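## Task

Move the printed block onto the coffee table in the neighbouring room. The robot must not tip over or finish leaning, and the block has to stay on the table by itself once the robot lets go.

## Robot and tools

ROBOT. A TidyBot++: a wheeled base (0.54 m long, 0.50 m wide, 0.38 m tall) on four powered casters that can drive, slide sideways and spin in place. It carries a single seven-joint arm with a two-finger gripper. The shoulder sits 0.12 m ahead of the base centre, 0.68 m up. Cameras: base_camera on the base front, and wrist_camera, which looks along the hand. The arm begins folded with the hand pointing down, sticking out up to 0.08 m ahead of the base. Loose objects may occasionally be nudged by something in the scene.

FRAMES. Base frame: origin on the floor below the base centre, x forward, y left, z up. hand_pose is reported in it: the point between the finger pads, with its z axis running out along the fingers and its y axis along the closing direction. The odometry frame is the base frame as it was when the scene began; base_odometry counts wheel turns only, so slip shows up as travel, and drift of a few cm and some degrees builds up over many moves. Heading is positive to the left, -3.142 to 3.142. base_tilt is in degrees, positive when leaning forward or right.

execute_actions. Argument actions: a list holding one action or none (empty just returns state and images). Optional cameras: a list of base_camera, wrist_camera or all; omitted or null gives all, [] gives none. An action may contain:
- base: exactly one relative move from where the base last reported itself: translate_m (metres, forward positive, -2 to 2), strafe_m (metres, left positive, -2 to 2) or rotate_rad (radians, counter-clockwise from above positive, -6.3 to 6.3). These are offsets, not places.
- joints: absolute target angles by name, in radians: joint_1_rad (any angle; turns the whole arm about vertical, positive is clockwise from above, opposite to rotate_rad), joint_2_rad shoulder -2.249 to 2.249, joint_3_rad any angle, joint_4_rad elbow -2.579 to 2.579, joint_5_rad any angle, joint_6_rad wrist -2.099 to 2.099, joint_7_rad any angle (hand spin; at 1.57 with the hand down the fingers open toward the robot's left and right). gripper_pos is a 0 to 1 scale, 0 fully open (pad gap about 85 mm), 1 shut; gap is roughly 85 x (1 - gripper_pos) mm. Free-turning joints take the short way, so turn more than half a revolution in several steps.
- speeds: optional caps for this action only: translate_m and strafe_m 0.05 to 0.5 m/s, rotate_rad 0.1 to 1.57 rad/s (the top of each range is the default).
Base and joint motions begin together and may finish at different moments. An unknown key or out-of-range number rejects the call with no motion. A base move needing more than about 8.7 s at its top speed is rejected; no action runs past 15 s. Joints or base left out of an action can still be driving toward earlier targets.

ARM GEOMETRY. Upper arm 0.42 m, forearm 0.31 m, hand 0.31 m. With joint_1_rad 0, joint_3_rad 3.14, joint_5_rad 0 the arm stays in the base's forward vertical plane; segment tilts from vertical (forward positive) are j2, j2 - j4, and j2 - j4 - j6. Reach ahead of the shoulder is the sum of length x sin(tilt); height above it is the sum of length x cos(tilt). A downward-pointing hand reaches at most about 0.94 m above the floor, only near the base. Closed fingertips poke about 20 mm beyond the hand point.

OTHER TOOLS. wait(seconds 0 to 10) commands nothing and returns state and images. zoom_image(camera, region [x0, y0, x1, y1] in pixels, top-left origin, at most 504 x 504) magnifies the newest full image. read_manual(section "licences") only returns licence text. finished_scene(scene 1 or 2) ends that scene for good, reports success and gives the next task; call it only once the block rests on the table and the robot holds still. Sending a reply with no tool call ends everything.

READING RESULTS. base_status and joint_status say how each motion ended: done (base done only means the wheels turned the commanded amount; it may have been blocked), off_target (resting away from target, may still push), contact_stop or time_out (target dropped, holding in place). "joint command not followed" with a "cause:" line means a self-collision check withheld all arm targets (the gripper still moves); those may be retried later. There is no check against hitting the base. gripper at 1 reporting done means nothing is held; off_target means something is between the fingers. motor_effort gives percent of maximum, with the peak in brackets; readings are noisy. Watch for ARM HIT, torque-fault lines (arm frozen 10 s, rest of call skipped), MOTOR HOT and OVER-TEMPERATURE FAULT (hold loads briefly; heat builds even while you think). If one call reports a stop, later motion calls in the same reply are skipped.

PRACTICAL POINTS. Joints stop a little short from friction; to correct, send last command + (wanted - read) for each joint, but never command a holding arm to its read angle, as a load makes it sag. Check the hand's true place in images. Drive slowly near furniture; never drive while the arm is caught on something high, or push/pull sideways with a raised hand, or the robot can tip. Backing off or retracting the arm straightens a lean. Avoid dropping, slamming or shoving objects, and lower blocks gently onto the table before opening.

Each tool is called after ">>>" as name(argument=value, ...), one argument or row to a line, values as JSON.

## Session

>>> execute_actions(
  actions=[],
)

Scene clock: 0.00 s.
base_odometry: x=+0.000 y=+0.000 heading=+0.000 (m, m, rad; odometry frame)
base_tilt: forward=+0.0 right=+0.6 (deg)
base_status: not commanded
joint_positions: joint_1_rad=-0.029 joint_2_rad=-0.300 joint_3_rad=+3.172 joint_4_rad=-2.511 joint_5_rad=-0.005 joint_6_rad=-0.842 joint_7_rad=+1.573 gripper_pos=+0.000
joint_status: not commanded
motor_effort: joint_1_rad=+0 joint_2_rad=-2 joint_3_rad=+0 joint_4_rad=+13 joint_5_rad=-2 joint_6_rad=+1 joint_7_rad=+0 (%)
hand_pose: x=+0.2746 y=+0.0033 z=+0.5861 quat_wxyz=(-0.006, +0.999, -0.001, +0.044) (m; base frame)
pictures: base_camera, wrist_camera
Images, in order (width x height): base_camera 644x364, wrist_camera 644x476.

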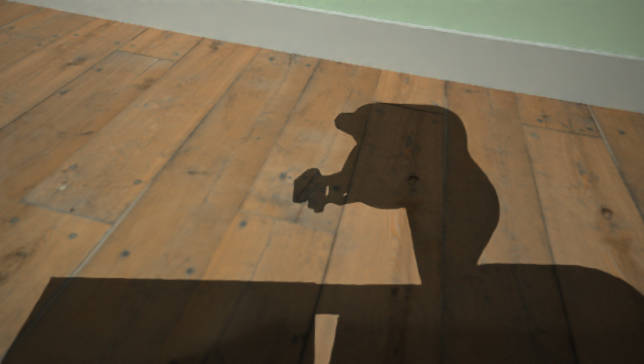

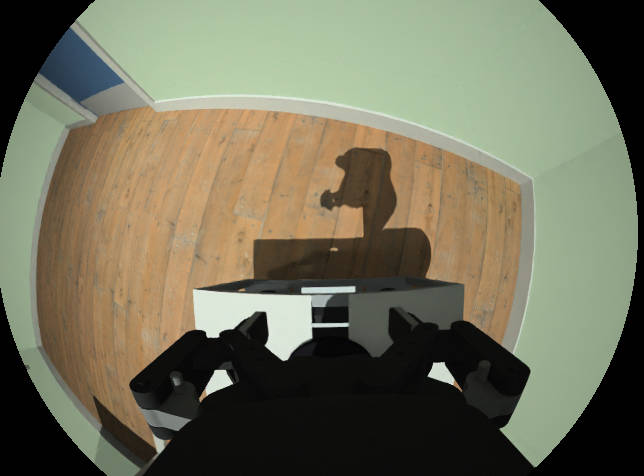

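>>> execute_actions(
  actions=[
    {"base": {"rotate_rad": 2.55}, "joints": {"joint_1_rad": 0.02, "joint_2_rad": -0.19, "joint_3_rad": 3.13, "joint_4_rad": -1.29, "joint_6_rad": -0.93}},
  ],
)

Scene clock: 22.43 s.
base_odometry: x=+0.000 y=+0.000 heading=+2.549 (m, m, rad; odometry frame)
base_tilt: forward=-0.1 right=+0.5 (deg)
base_status: done
joint_positions: joint_1_rad=+0.001 joint_2_rad=-0.208 joint_3_rad=+3.135 joint_4_rad=-1.304 joint_5_rad=-0.005 joint_6_rad=-0.896 joint_7_rad=+1.573 gripper_pos=+0.000
joint_status: all done
motor_effort: joint_1_rad=+0(1) joint_2_rad=-12(15) joint_3_rad=+0(2) joint_4_rad=+19(19) joint_5_rad=-2(3) joint_6_rad=+8(7) joint_7_rad=+0(0) (%)
hand_pose: x=+0.5956 y=+0.0060 z=+1.1102 quat_wxyz=(-0.003, +0.839, +0.003, +0.544) (m; base frame)
pictures: base_camera, wrist_camera
Images, in order (width x height): base_camera 644x364, wrist_camera 644x476.

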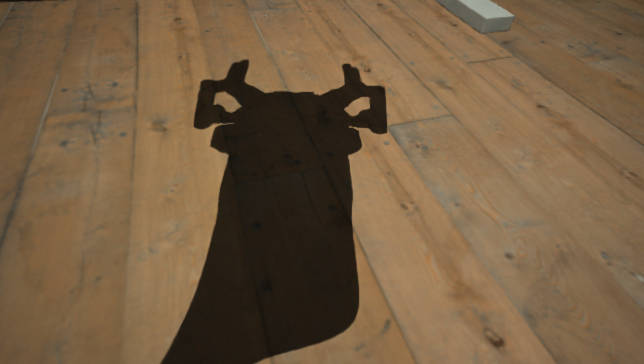

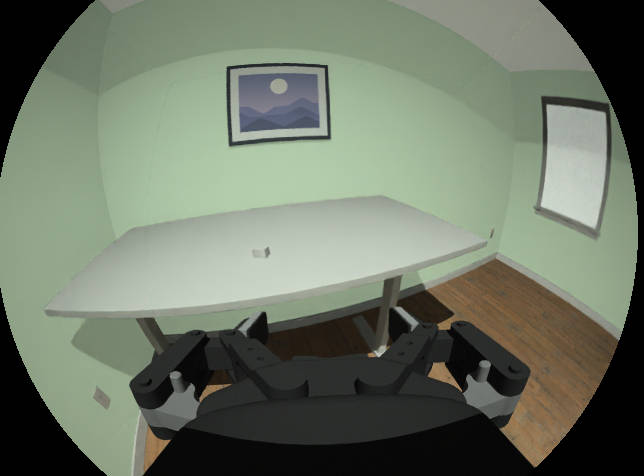

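>>> zoom_image(
  camera="wrist_camera",
  region=[226, 225, 296, 280],
)

Region (226, 225, 296, 280) of wrist_camera's 644x476 image, scaled by 7.200; it fills the top 396 rows of this view, and the rest is white.

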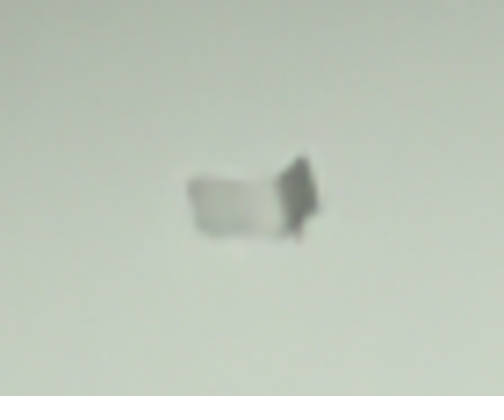

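>>> execute_actions(
  actions=[
    {"base": {"strafe_m": 0.18}},
  ],
  cameras=["wrist_camera"],
)

>>> execute_actions(
  actions=[
    {"base": {"translate_m": 0.25}},
  ],
)

Scene clock: 80.63 s.
base_odometry: x=-0.100 y=-0.150 heading=+2.551 (m, m, rad; odometry frame)
base_tilt: forward=-0.1 right=+0.5 (deg)
base_status: done
joint_positions: joint_1_rad=+0.005 joint_2_rad=-0.208 joint_3_rad=+3.130 joint_4_rad=-1.304 joint_5_rad=-0.005 joint_6_rad=-0.896 joint_7_rad=+1.573 gripper_pos=+0.000
joint_status: not commanded
motor_effort: joint_1_rad=+0(2) joint_2_rad=-12(13) joint_3_rad=+0(3) joint_4_rad=+18(19) joint_5_rad=-2(1) joint_6_rad=+8(8) joint_7_rad=+0(0) (%)
hand_pose: x=+0.5955 y=+0.0070 z=+1.1101 quat_wxyz=(-0.003, +0.839, +0.004, +0.544) (m; base frame)
pictures: wrist_camera
Images, in order (width x height): wrist_camera 644x476.

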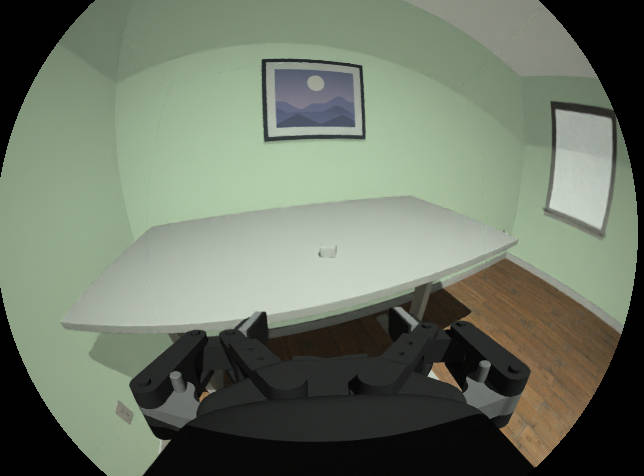

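Scene clock: 82.43 s.
base_odometry: x=-0.308 y=-0.010 heading=+2.551 (m, m, rad; odometry frame)
base_tilt: forward=-0.1 right=+0.5 (deg)
base_status: done
joint_positions: joint_1_rad=+0.005 joint_2_rad=-0.191 joint_3_rad=+3.130 joint_4_rad=-1.303 joint_5_rad=-0.005 joint_6_rad=-0.899 joint_7_rad=+1.573 gripper_pos=+0.000
joint_status: not commanded
motor_effort: joint_1_rad=+0(1) joint_2_rad=-12(16) joint_3_rad=+0(1) joint_4_rad=+19(19) joint_5_rad=-2(2) joint_6_rad=+8(8) joint_7_rad=+0(0) (%)
hand_pose: x=+0.6022 y=+0.0069 z=+1.1015 quat_wxyz=(-0.003, +0.844, +0.004, +0.536) (m; base frame)
pictures: base_camera, wrist_camera
Images, in order (width x height): base_camera 644x364, wrist_camera 644x476.

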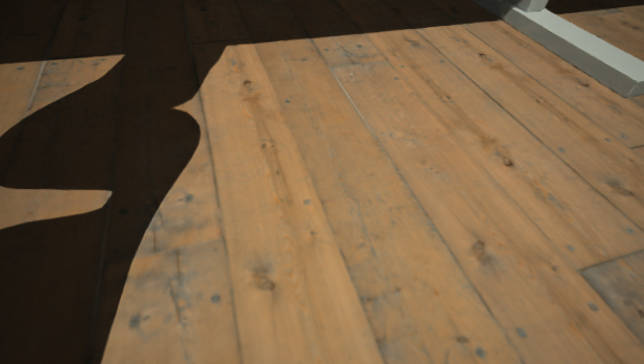

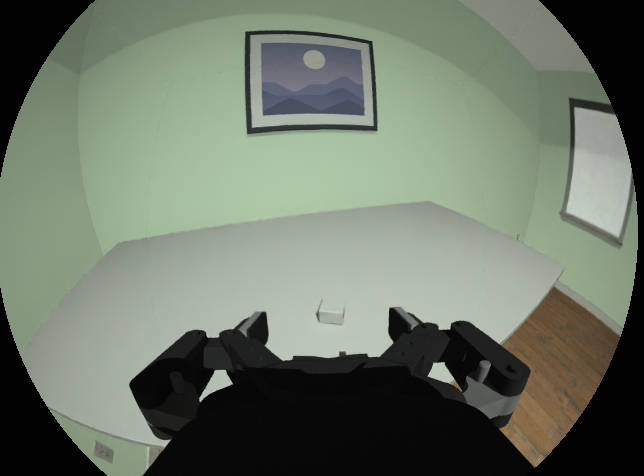

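>>> zoom_image(
  camera="wrist_camera",
  region=[260, 270, 400, 370],
)

Region (260, 270, 400, 370) of wrist_camera's 644x476 image, scaled by 3.600; it fills the top 360 rows of this view, and the rest is white.

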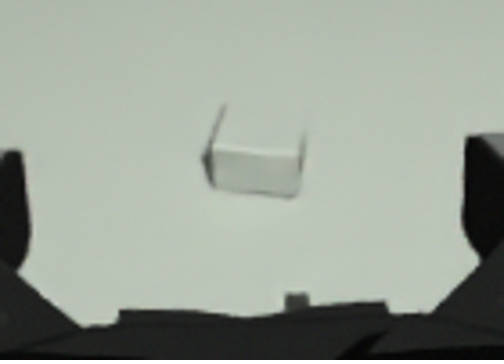

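>>> execute_actions(
  actions=[
    {"joints": {"joint_2_rad": 0.056, "joint_3_rad": 3.152, "joint_4_rad": -1.416, "joint_6_rad": -0.603}},
  ],
  cameras=["wrist_camera"],
)

>>> zoom_image(
  camera="wrist_camera",
  region=[240, 240, 420, 370],
)

Scene clock: 150.37 s.
base_odometry: x=-0.308 y=-0.011 heading=+2.551 (m, m, rad; odometry frame)
base_tilt: forward=+0.0 right=+0.5 (deg)
base_status: not commanded
joint_positions: joint_1_rad=+0.005 joint_2_rad=+0.062 joint_3_rad=+3.139 joint_4_rad=-1.410 joint_5_rad=-0.005 joint_6_rad=-0.637 joint_7_rad=+1.573 gripper_pos=+0.000
joint_status: all done
motor_effort: joint_1_rad=+0(0) joint_2_rad=-23(29) joint_3_rad=+0(0) joint_4_rad=+20(21) joint_5_rad=-2(2) joint_6_rad=+7(7) joint_7_rad=+0(0) (%)
hand_pose: x=+0.7251 y=+0.0009 z=+0.9735 quat_wxyz=(-0.001, +0.870, -0.001, +0.494) (m; base frame)
pictures: wrist_camera
Images, in order (width x height): wrist_camera 644x476.

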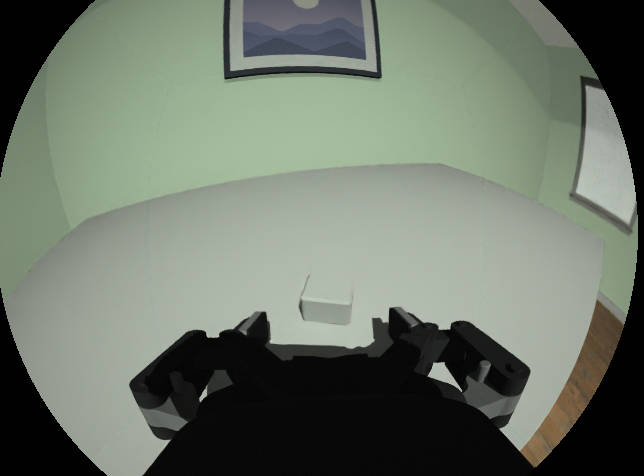

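Region (240, 240, 420, 370) of wrist_camera's 644x476 image, scaled by 2.800.

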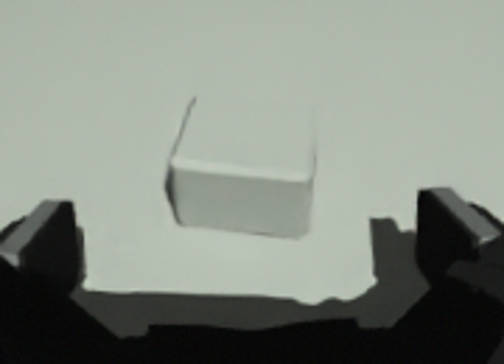

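>>> execute_actions(
  actions=[
    {"base": {"translate_m": 0.032}},
  ],
  cameras=["wrist_camera"],
)

>>> zoom_image(
  camera="wrist_camera",
  region=[240, 240, 420, 370],
)

Scene clock: 176.40 s.
base_odometry: x=-0.335 y=+0.007 heading=+2.552 (m, m, rad; odometry frame)
base_tilt: forward=-0.1 right=+0.6 (deg)
base_status: done
joint_positions: joint_1_rad=+0.005 joint_2_rad=+0.063 joint_3_rad=+3.139 joint_4_rad=-1.410 joint_5_rad=-0.005 joint_6_rad=-0.635 joint_7_rad=+1.573 gripper_pos=+0.000
joint_status: not commanded
motor_effort: joint_1_rad=+0(2) joint_2_rad=-24(28) joint_3_rad=+0(1) joint_4_rad=+20(21) joint_5_rad=-2(2) joint_6_rad=+8(8) joint_7_rad=+0(0) (%)
hand_pose: x=+0.7259 y=+0.0006 z=+0.9732 quat_wxyz=(-0.001, +0.869, -0.001, +0.494) (m; base frame)
pictures: wrist_camera
Images, in order (width x height): wrist_camera 644x476.

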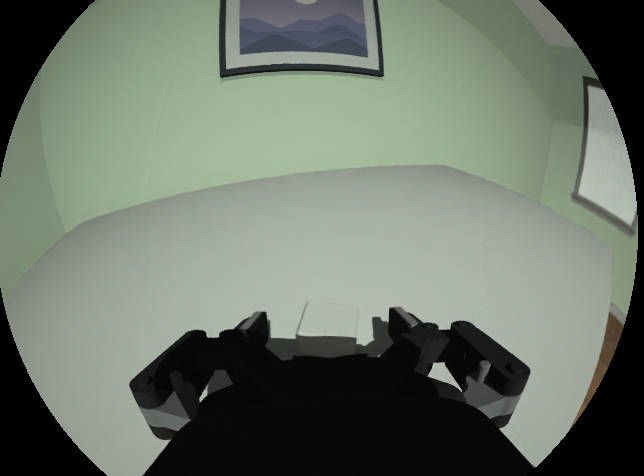

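Region (240, 240, 420, 370) of wrist_camera's 644x476 image, scaled by 2.800.

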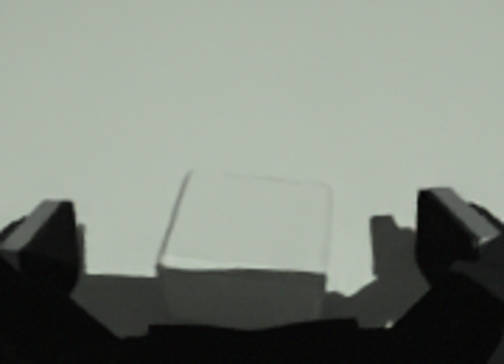

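>>> execute_actions(
  actions=[
    {"joints": {"gripper_pos": 1.0}},
  ],
  cameras=["wrist_camera"],
)

>>> zoom_image(
  camera="wrist_camera",
  region=[240, 240, 420, 370],
)

Scene clock: 186.33 s.
base_odometry: x=-0.335 y=+0.007 heading=+2.552 (m, m, rad; odometry frame)
base_tilt: forward=+0.0 right=+0.5 (deg)
base_status: not commanded
joint_positions: joint_1_rad=+0.005 joint_2_rad=+0.063 joint_3_rad=+3.139 joint_4_rad=-1.410 joint_5_rad=-0.005 joint_6_rad=-0.633 joint_7_rad=+1.573 gripper_pos=+0.591
joint_status: gripper_pos off_target (ended at +0.591, target +1.000)
motor_effort: joint_1_rad=+0(1) joint_2_rad=-23(24) joint_3_rad=+0(0) joint_4_rad=+20(20) joint_5_rad=-2(2) joint_6_rad=+7(7) joint_7_rad=+0(0) (%)
hand_pose: x=+0.7262 y=+0.0006 z=+0.9738 quat_wxyz=(-0.001, +0.869, -0.001, +0.495) (m; base frame)
pictures: wrist_camera
Images, in order (width x height): wrist_camera 644x476.

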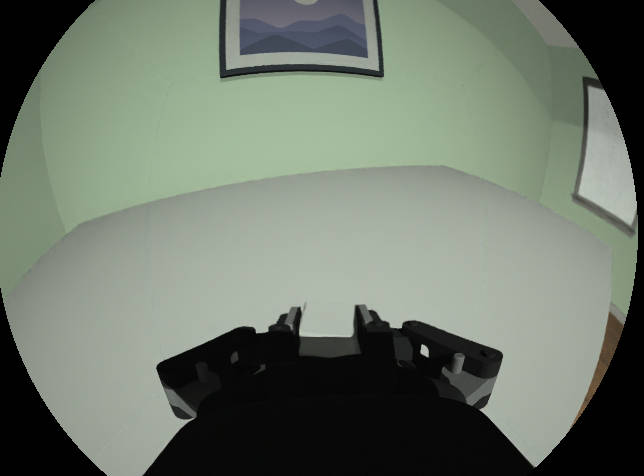

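Region (240, 240, 420, 370) of wrist_camera's 644x476 image, scaled by 2.800.

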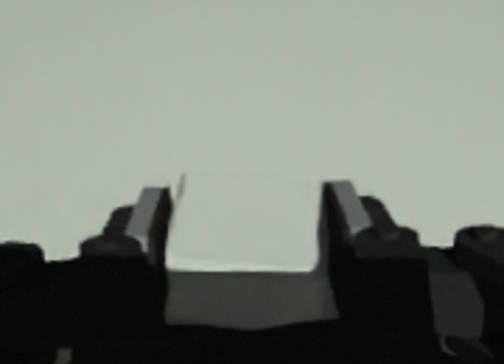

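>>> execute_actions(
  actions=[
    {"base": {"rotate_rad": -2.8}, "joints": {"joint_2_rad": -1.0, "joint_4_rad": -1.4, "joint_6_rad": -1.4}},
  ],
)

Scene clock: 236.10 s.
base_odometry: x=-0.335 y=+0.007 heading=-0.247 (m, m, rad; odometry frame)
base_tilt: forward=-0.1 right=+0.6 (deg)
base_status: done
joint_positions: joint_1_rad=+0.006 joint_2_rad=-0.991 joint_3_rad=+3.162 joint_4_rad=-1.410 joint_5_rad=-0.005 joint_6_rad=-1.370 joint_7_rad=+1.573 gripper_pos=+0.591
joint_status: all done
motor_effort: joint_1_rad=+0(5) joint_2_rad=+21(26) joint_3_rad=+0(4) joint_4_rad=+12(21) joint_5_rad=-2(3) joint_6_rad=+9(9) joint_7_rad=+0(0) (%)
hand_pose: x=+0.1987 y=-0.0062 z=+1.1324 quat_wxyz=(-0.003, +0.780, -0.010, +0.626) (m; base frame)
pictures: base_camera, wrist_camera
Images, in order (width x height): base_camera 644x364, wrist_camera 644x476.

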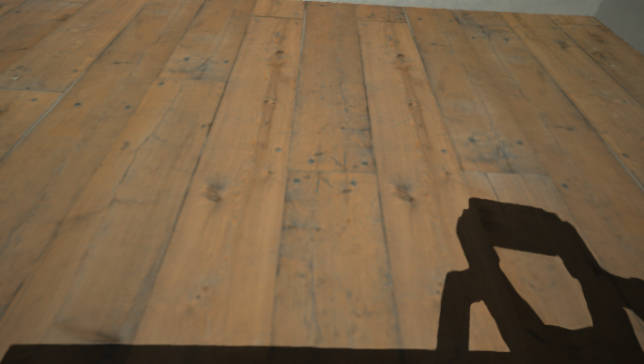

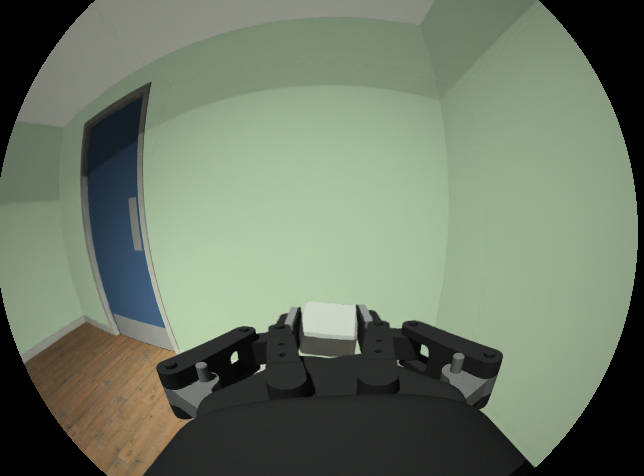

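>>> execute_actions(
  actions=[
    {"base": {"strafe_m": 1.66}},
  ],
)

Scene clock: 270.57 s.
base_odometry: x=+0.075 y=+1.616 heading=-0.248 (m, m, rad; odometry frame)
base_tilt: forward=-0.1 right=+0.6 (deg)
base_status: done
joint_positions: joint_1_rad=+0.009 joint_2_rad=-0.991 joint_3_rad=+3.157 joint_4_rad=-1.410 joint_5_rad=-0.005 joint_6_rad=-1.370 joint_7_rad=+1.573 gripper_pos=+0.591
joint_status: not commanded
motor_effort: joint_1_rad=+0(2) joint_2_rad=+21(22) joint_3_rad=+1(2) joint_4_rad=+12(12) joint_5_rad=-2(3) joint_6_rad=+8(9) joint_7_rad=+0(0) (%)
hand_pose: x=+0.1987 y=-0.0045 z=+1.1323 quat_wxyz=(-0.001, +0.780, -0.009, +0.626) (m; base frame)
pictures: base_camera, wrist_camera
Images, in order (width x height): base_camera 644x364, wrist_camera 644x476.

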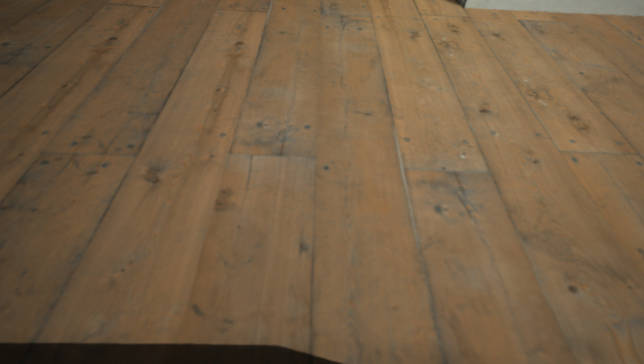

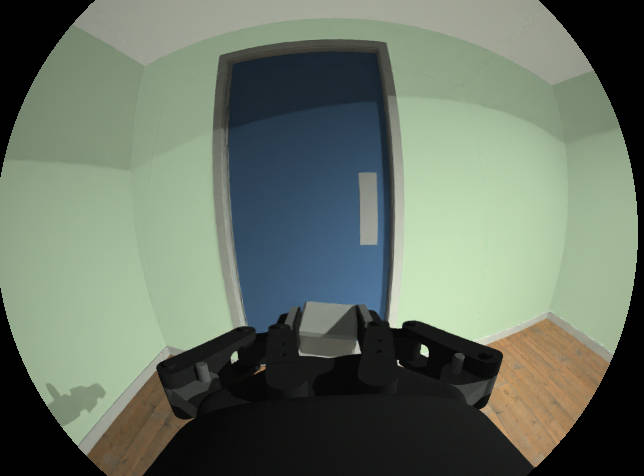

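>>> execute_actions(
  actions=[
    {"base": {"translate_m": 0.85}},
  ],
)

Scene clock: 286.37 s.
base_odometry: x=+0.899 y=+1.408 heading=-0.248 (m, m, rad; odometry frame)
base_tilt: forward=+0.0 right=+0.5 (deg)
base_status: done
joint_positions: joint_1_rad=+0.009 joint_2_rad=-0.993 joint_3_rad=+3.157 joint_4_rad=-1.410 joint_5_rad=-0.005 joint_6_rad=-1.370 joint_7_rad=+1.573 gripper_pos=+0.591
joint_status: not commanded
motor_effort: joint_1_rad=+1(1) joint_2_rad=+20(25) joint_3_rad=+0(1) joint_4_rad=+11(13) joint_5_rad=-2(2) joint_6_rad=+9(8) joint_7_rad=+0(0) (%)
hand_pose: x=+0.1978 y=-0.0045 z=+1.1325 quat_wxyz=(-0.001, +0.779, -0.009, +0.627) (m; base frame)
pictures: base_camera, wrist_camera
Images, in order (width x height): base_camera 644x364, wrist_camera 644x476.

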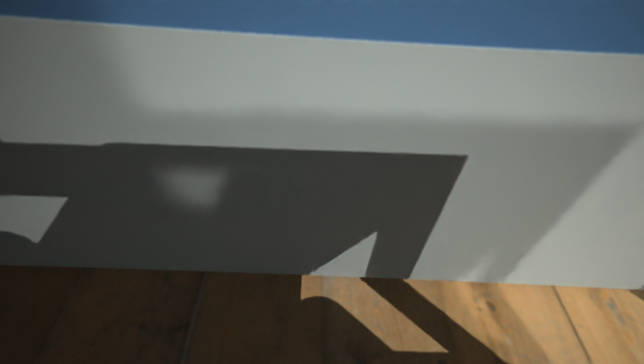

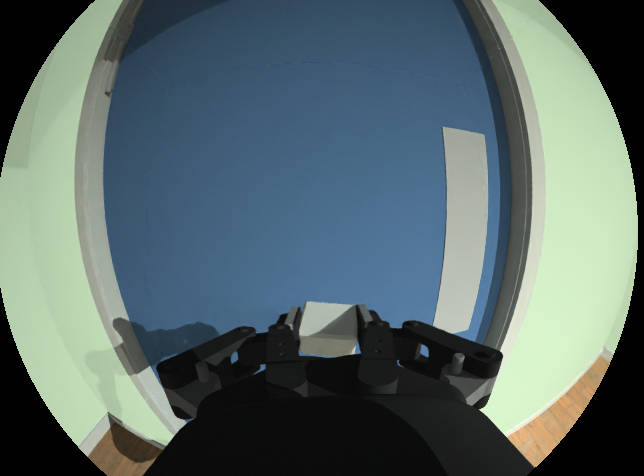

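>>> execute_actions(
  actions=[
    {"base": {"translate_m": 0.5}, "speeds": {"translate_m": 0.15}},
  ],
)

Scene clock: 299.20 s.
base_odometry: x=+1.383 y=+1.285 heading=-0.249 (m, m, rad; odometry frame)
base_tilt: forward=+0.0 right=+0.5 (deg)
base_status: done
joint_positions: joint_1_rad=+0.009 joint_2_rad=-0.995 joint_3_rad=+3.157 joint_4_rad=-1.409 joint_5_rad=-0.005 joint_6_rad=-1.370 joint_7_rad=+1.573 gripper_pos=+0.591
joint_status: not commanded
motor_effort: joint_1_rad=+0(2) joint_2_rad=+21(25) joint_3_rad=+0(2) joint_4_rad=+12(14) joint_5_rad=-2(2) joint_6_rad=+9(8) joint_7_rad=+0(0) (%)
hand_pose: x=+0.1969 y=-0.0044 z=+1.1327 quat_wxyz=(-0.001, +0.778, -0.009, +0.628) (m; base frame)
pictures: base_camera, wrist_camera
Images, in order (width x height): base_camera 644x364, wrist_camera 644x476.

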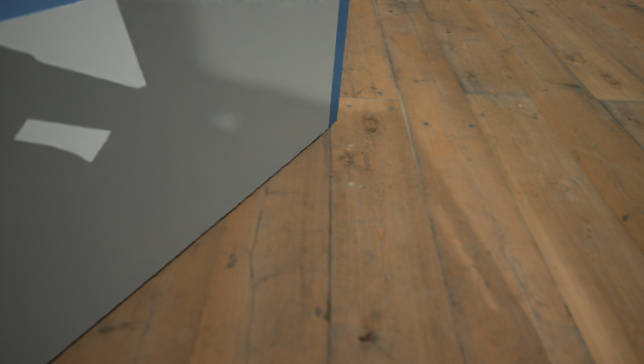

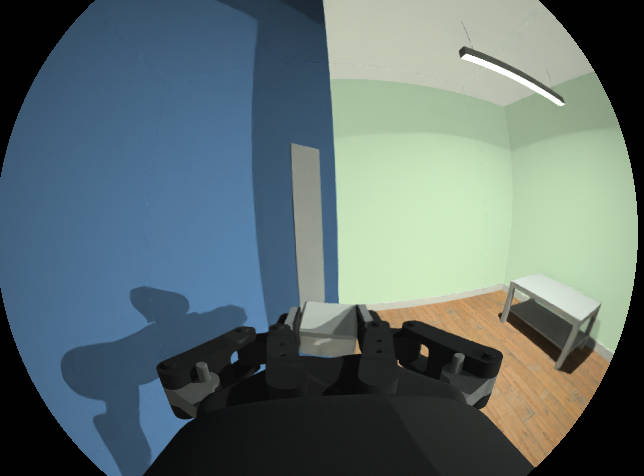

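>>> execute_actions(
  actions=[
    {"base": {"translate_m": 1.0}, "speeds": {"translate_m": 0.4}},
  ],
  cameras=["base_camera"],
)

Scene clock: 327.47 s.
base_odometry: x=+2.353 y=+1.039 heading=-0.249 (m, m, rad; odometry frame)
base_tilt: forward=-0.1 right=+0.5 (deg)
base_status: done
joint_positions: joint_1_rad=+0.010 joint_2_rad=-0.997 joint_3_rad=+3.157 joint_4_rad=-1.409 joint_5_rad=-0.005 joint_6_rad=-1.370 joint_7_rad=+1.573 gripper_pos=+0.591
joint_status: not commanded
motor_effort: joint_1_rad=+0(4) joint_2_rad=+21(25) joint_3_rad=+1(4) joint_4_rad=+12(13) joint_5_rad=-2(3) joint_6_rad=+9(8) joint_7_rad=+0(0) (%)
hand_pose: x=+0.1959 y=-0.0042 z=+1.1330 quat_wxyz=(-0.001, +0.778, -0.009, +0.629) (m; base frame)
pictures: base_camera
Images, in order (width x height): base_camera 644x364.

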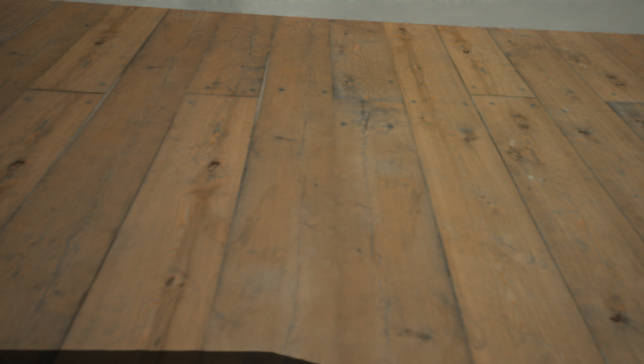

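>>> execute_actions(
  actions=[
    {"base": {"strafe_m": -1.2}, "joints": {"joint_1_rad": 1.68, "joint_2_rad": 0.54, "joint_3_rad": 3.13, "joint_4_rad": -2.06, "joint_6_rad": 0.53}},
  ],
)

Scene clock: 349.50 s.
base_odometry: x=+2.058 y=-0.125 heading=-0.248 (m, m, rad; odometry frame)
base_tilt: forward=-0.1 right=+0.6 (deg)
base_status: done
joint_positions: joint_1_rad=+1.669 joint_2_rad=+0.531 joint_3_rad=+3.140 joint_4_rad=-2.043 joint_5_rad=-0.005 joint_6_rad=+0.498 joint_7_rad=+1.573 gripper_pos=+0.591
joint_status: all done
motor_effort: joint_1_rad=+0(2) joint_2_rad=-33(36) joint_3_rad=-1(4) joint_4_rad=+13(19) joint_5_rad=-2(1) joint_6_rad=+8(10) joint_7_rad=+0(0) (%)
hand_pose: x=+0.0564 y=-0.6514 z=+0.6287 quat_wxyz=(+0.376, +0.577, -0.639, +0.341) (m; base frame)
pictures: base_camera, wrist_camera
Images, in order (width x height): base_camera 644x364, wrist_camera 644x476.

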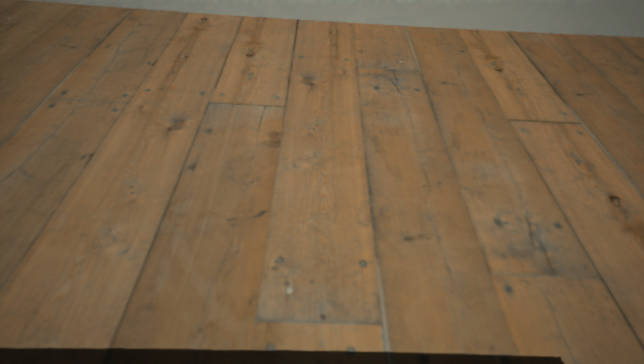

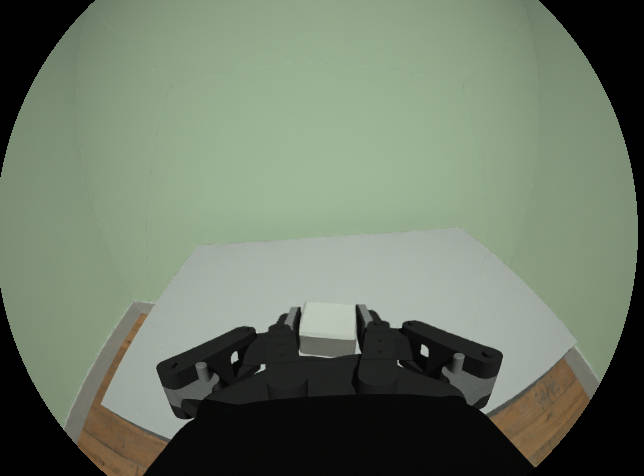

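>>> execute_actions(
  actions=[
    {"joints": {"joint_2_rad": 0.988, "joint_4_rad": -1.598}},
  ],
  cameras=["wrist_camera"],
)

Scene clock: 371.63 s.
base_odometry: x=+2.058 y=-0.125 heading=-0.248 (m, m, rad; odometry frame)
base_tilt: forward=-0.1 right=+0.6 (deg)
base_status: not commanded
joint_positions: joint_1_rad=+1.669 joint_2_rad=+0.980 joint_3_rad=+3.140 joint_4_rad=-1.618 joint_5_rad=-0.005 joint_6_rad=+0.498 joint_7_rad=+1.573 gripper_pos=+0.591
joint_status: all done
motor_effort: joint_1_rad=+0(0) joint_2_rad=-45(47) joint_3_rad=-1(1) joint_4_rad=+13(14) joint_5_rad=-2(2) joint_6_rad=+7(8) joint_7_rad=+0(0) (%)
hand_pose: x=+0.0440 y=-0.7773 z=+0.4902 quat_wxyz=(+0.369, +0.581, -0.644, +0.335) (m; base frame)
pictures: wrist_camera
Images, in order (width x height): wrist_camera 644x476.

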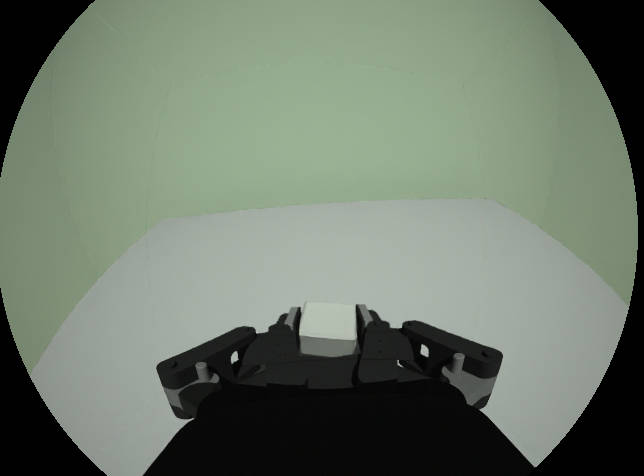

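>>> execute_actions(
  actions=[
    {"joints": {"joint_2_rad": 1.03}},
  ],
  cameras=[],
)

Scene clock: 380.33 s.
base_odometry: x=+2.058 y=-0.125 heading=-0.248 (m, m, rad; odometry frame)
base_tilt: forward=+0.0 right=+0.6 (deg)
base_status: not commanded
joint_positions: joint_1_rad=+1.669 joint_2_rad=+1.004 joint_3_rad=+3.140 joint_4_rad=-1.613 joint_5_rad=-0.005 joint_6_rad=+0.506 joint_7_rad=+1.573 gripper_pos=+0.591
joint_status: all done
motor_effort: joint_1_rad=+0(0) joint_2_rad=-46(48) joint_3_rad=-1(1) joint_4_rad=+13(13) joint_5_rad=-2(2) joint_6_rad=+8(8) joint_7_rad=+0(0) (%)
hand_pose: x=+0.0441 y=-0.7759 z=+0.4758 quat_wxyz=(+0.365, +0.583, -0.646, +0.331) (m; base frame)
pictures: none
No camera images: the call's "cameras" was empty. Leave "cameras" out to get every camera's image.

>>> execute_actions(
  actions=[
    {"joints": {"joint_2_rad": 1.005, "gripper_pos": 0.0}},
  ],
  cameras=[],
)

>>> execute_actions(
  actions=[
    {"joints": {"joint_2_rad": 0.75, "joint_4_rad": -1.75}},
  ],
  cameras=["wrist_camera"],
)

Scene clock: 392.90 s.
base_odometry: x=+2.058 y=-0.125 heading=-0.248 (m, m, rad; odometry frame)
base_tilt: forward=-0.1 right=+0.6 (deg)
base_status: not commanded
joint_positions: joint_1_rad=+1.669 joint_2_rad=+1.005 joint_3_rad=+3.140 joint_4_rad=-1.609 joint_5_rad=-0.005 joint_6_rad=+0.506 joint_7_rad=+1.573 gripper_pos=+0.000
joint_status: all done
motor_effort: joint_1_rad=+0(0) joint_2_rad=-46(45) joint_3_rad=-1(1) joint_4_rad=+13(13) joint_5_rad=-2(2) joint_6_rad=+8(8) joint_7_rad=+0(0) (%)
hand_pose: x=+0.0440 y=-0.7770 z=+0.4759 quat_wxyz=(+0.366, +0.583, -0.645, +0.332) (m; base frame)
pictures: none
No camera images: the call's "cameras" was empty. Leave "cameras" out to get every camera's image.

Scene clock: 394.43 s.
base_odometry: x=+2.058 y=-0.125 heading=-0.248 (m, m, rad; odometry frame)
base_tilt: forward=-0.1 right=+0.6 (deg)
base_status: not commanded
joint_positions: joint_1_rad=+1.669 joint_2_rad=+0.751 joint_3_rad=+3.140 joint_4_rad=-1.732 joint_5_rad=-0.005 joint_6_rad=+0.506 joint_7_rad=+1.573 gripper_pos=+0.000
joint_status: all done
motor_effort: joint_1_rad=+0(0) joint_2_rad=-41(48) joint_3_rad=-1(1) joint_4_rad=+15(15) joint_5_rad=-2(2) joint_6_rad=+8(8) joint_7_rad=+0(0) (%)
hand_pose: x=+0.0455 y=-0.7618 z=+0.6173 quat_wxyz=(+0.407, +0.560, -0.620, +0.369) (m; base frame)
pictures: wrist_camera
Images, in order (width x height): wrist_camera 644x476.

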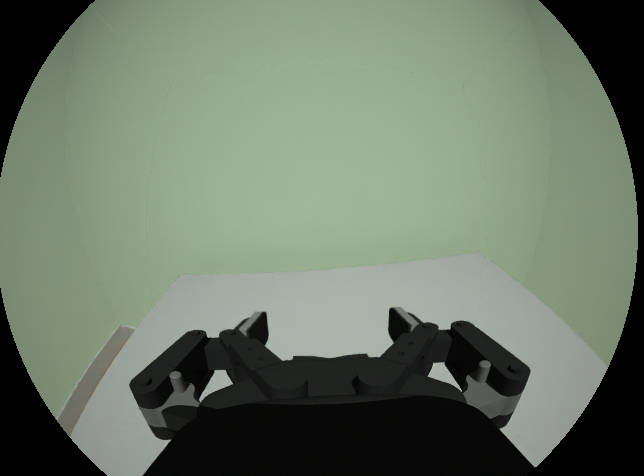

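>>> execute_actions(
  actions=[
    {"joints": {"joint_6_rad": 0.1}},
  ],
  cameras=["wrist_camera"],
)

Scene clock: 406.93 s.
base_odometry: x=+2.058 y=-0.125 heading=-0.248 (m, m, rad; odometry frame)
base_tilt: forward=-0.1 right=+0.6 (deg)
base_status: not commanded
joint_positions: joint_1_rad=+1.669 joint_2_rad=+0.751 joint_3_rad=+3.140 joint_4_rad=-1.745 joint_5_rad=-0.005 joint_6_rad=+0.109 joint_7_rad=+1.573 gripper_pos=+0.000
joint_status: all done
motor_effort: joint_1_rad=+0(0) joint_2_rad=-40(43) joint_3_rad=-1(1) joint_4_rad=+13(15) joint_5_rad=-2(2) joint_6_rad=+6(8) joint_7_rad=+0(0) (%)
hand_pose: x=+0.0536 y=-0.6863 z=+0.5117 quat_wxyz=(+0.272, +0.623, -0.690, +0.248) (m; base frame)
pictures: wrist_camera
Images, in order (width x height): wrist_camera 644x476.

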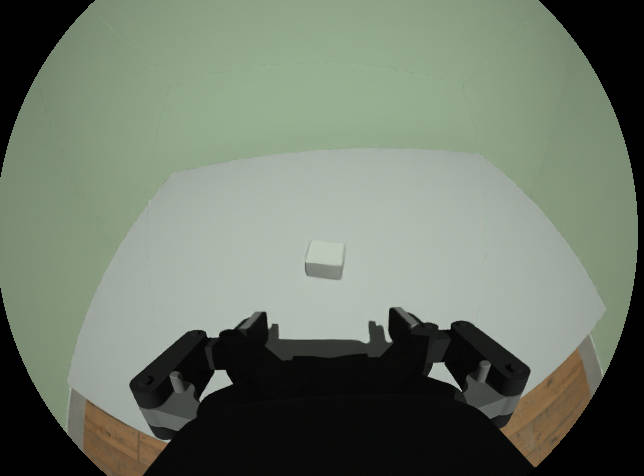

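The printed block is near the middle of the coffee table and the gripper is clear of it, so I'm ending scene 2.

>>> finished_scene(
  scene=2,
)

The scene is finished: the task was done.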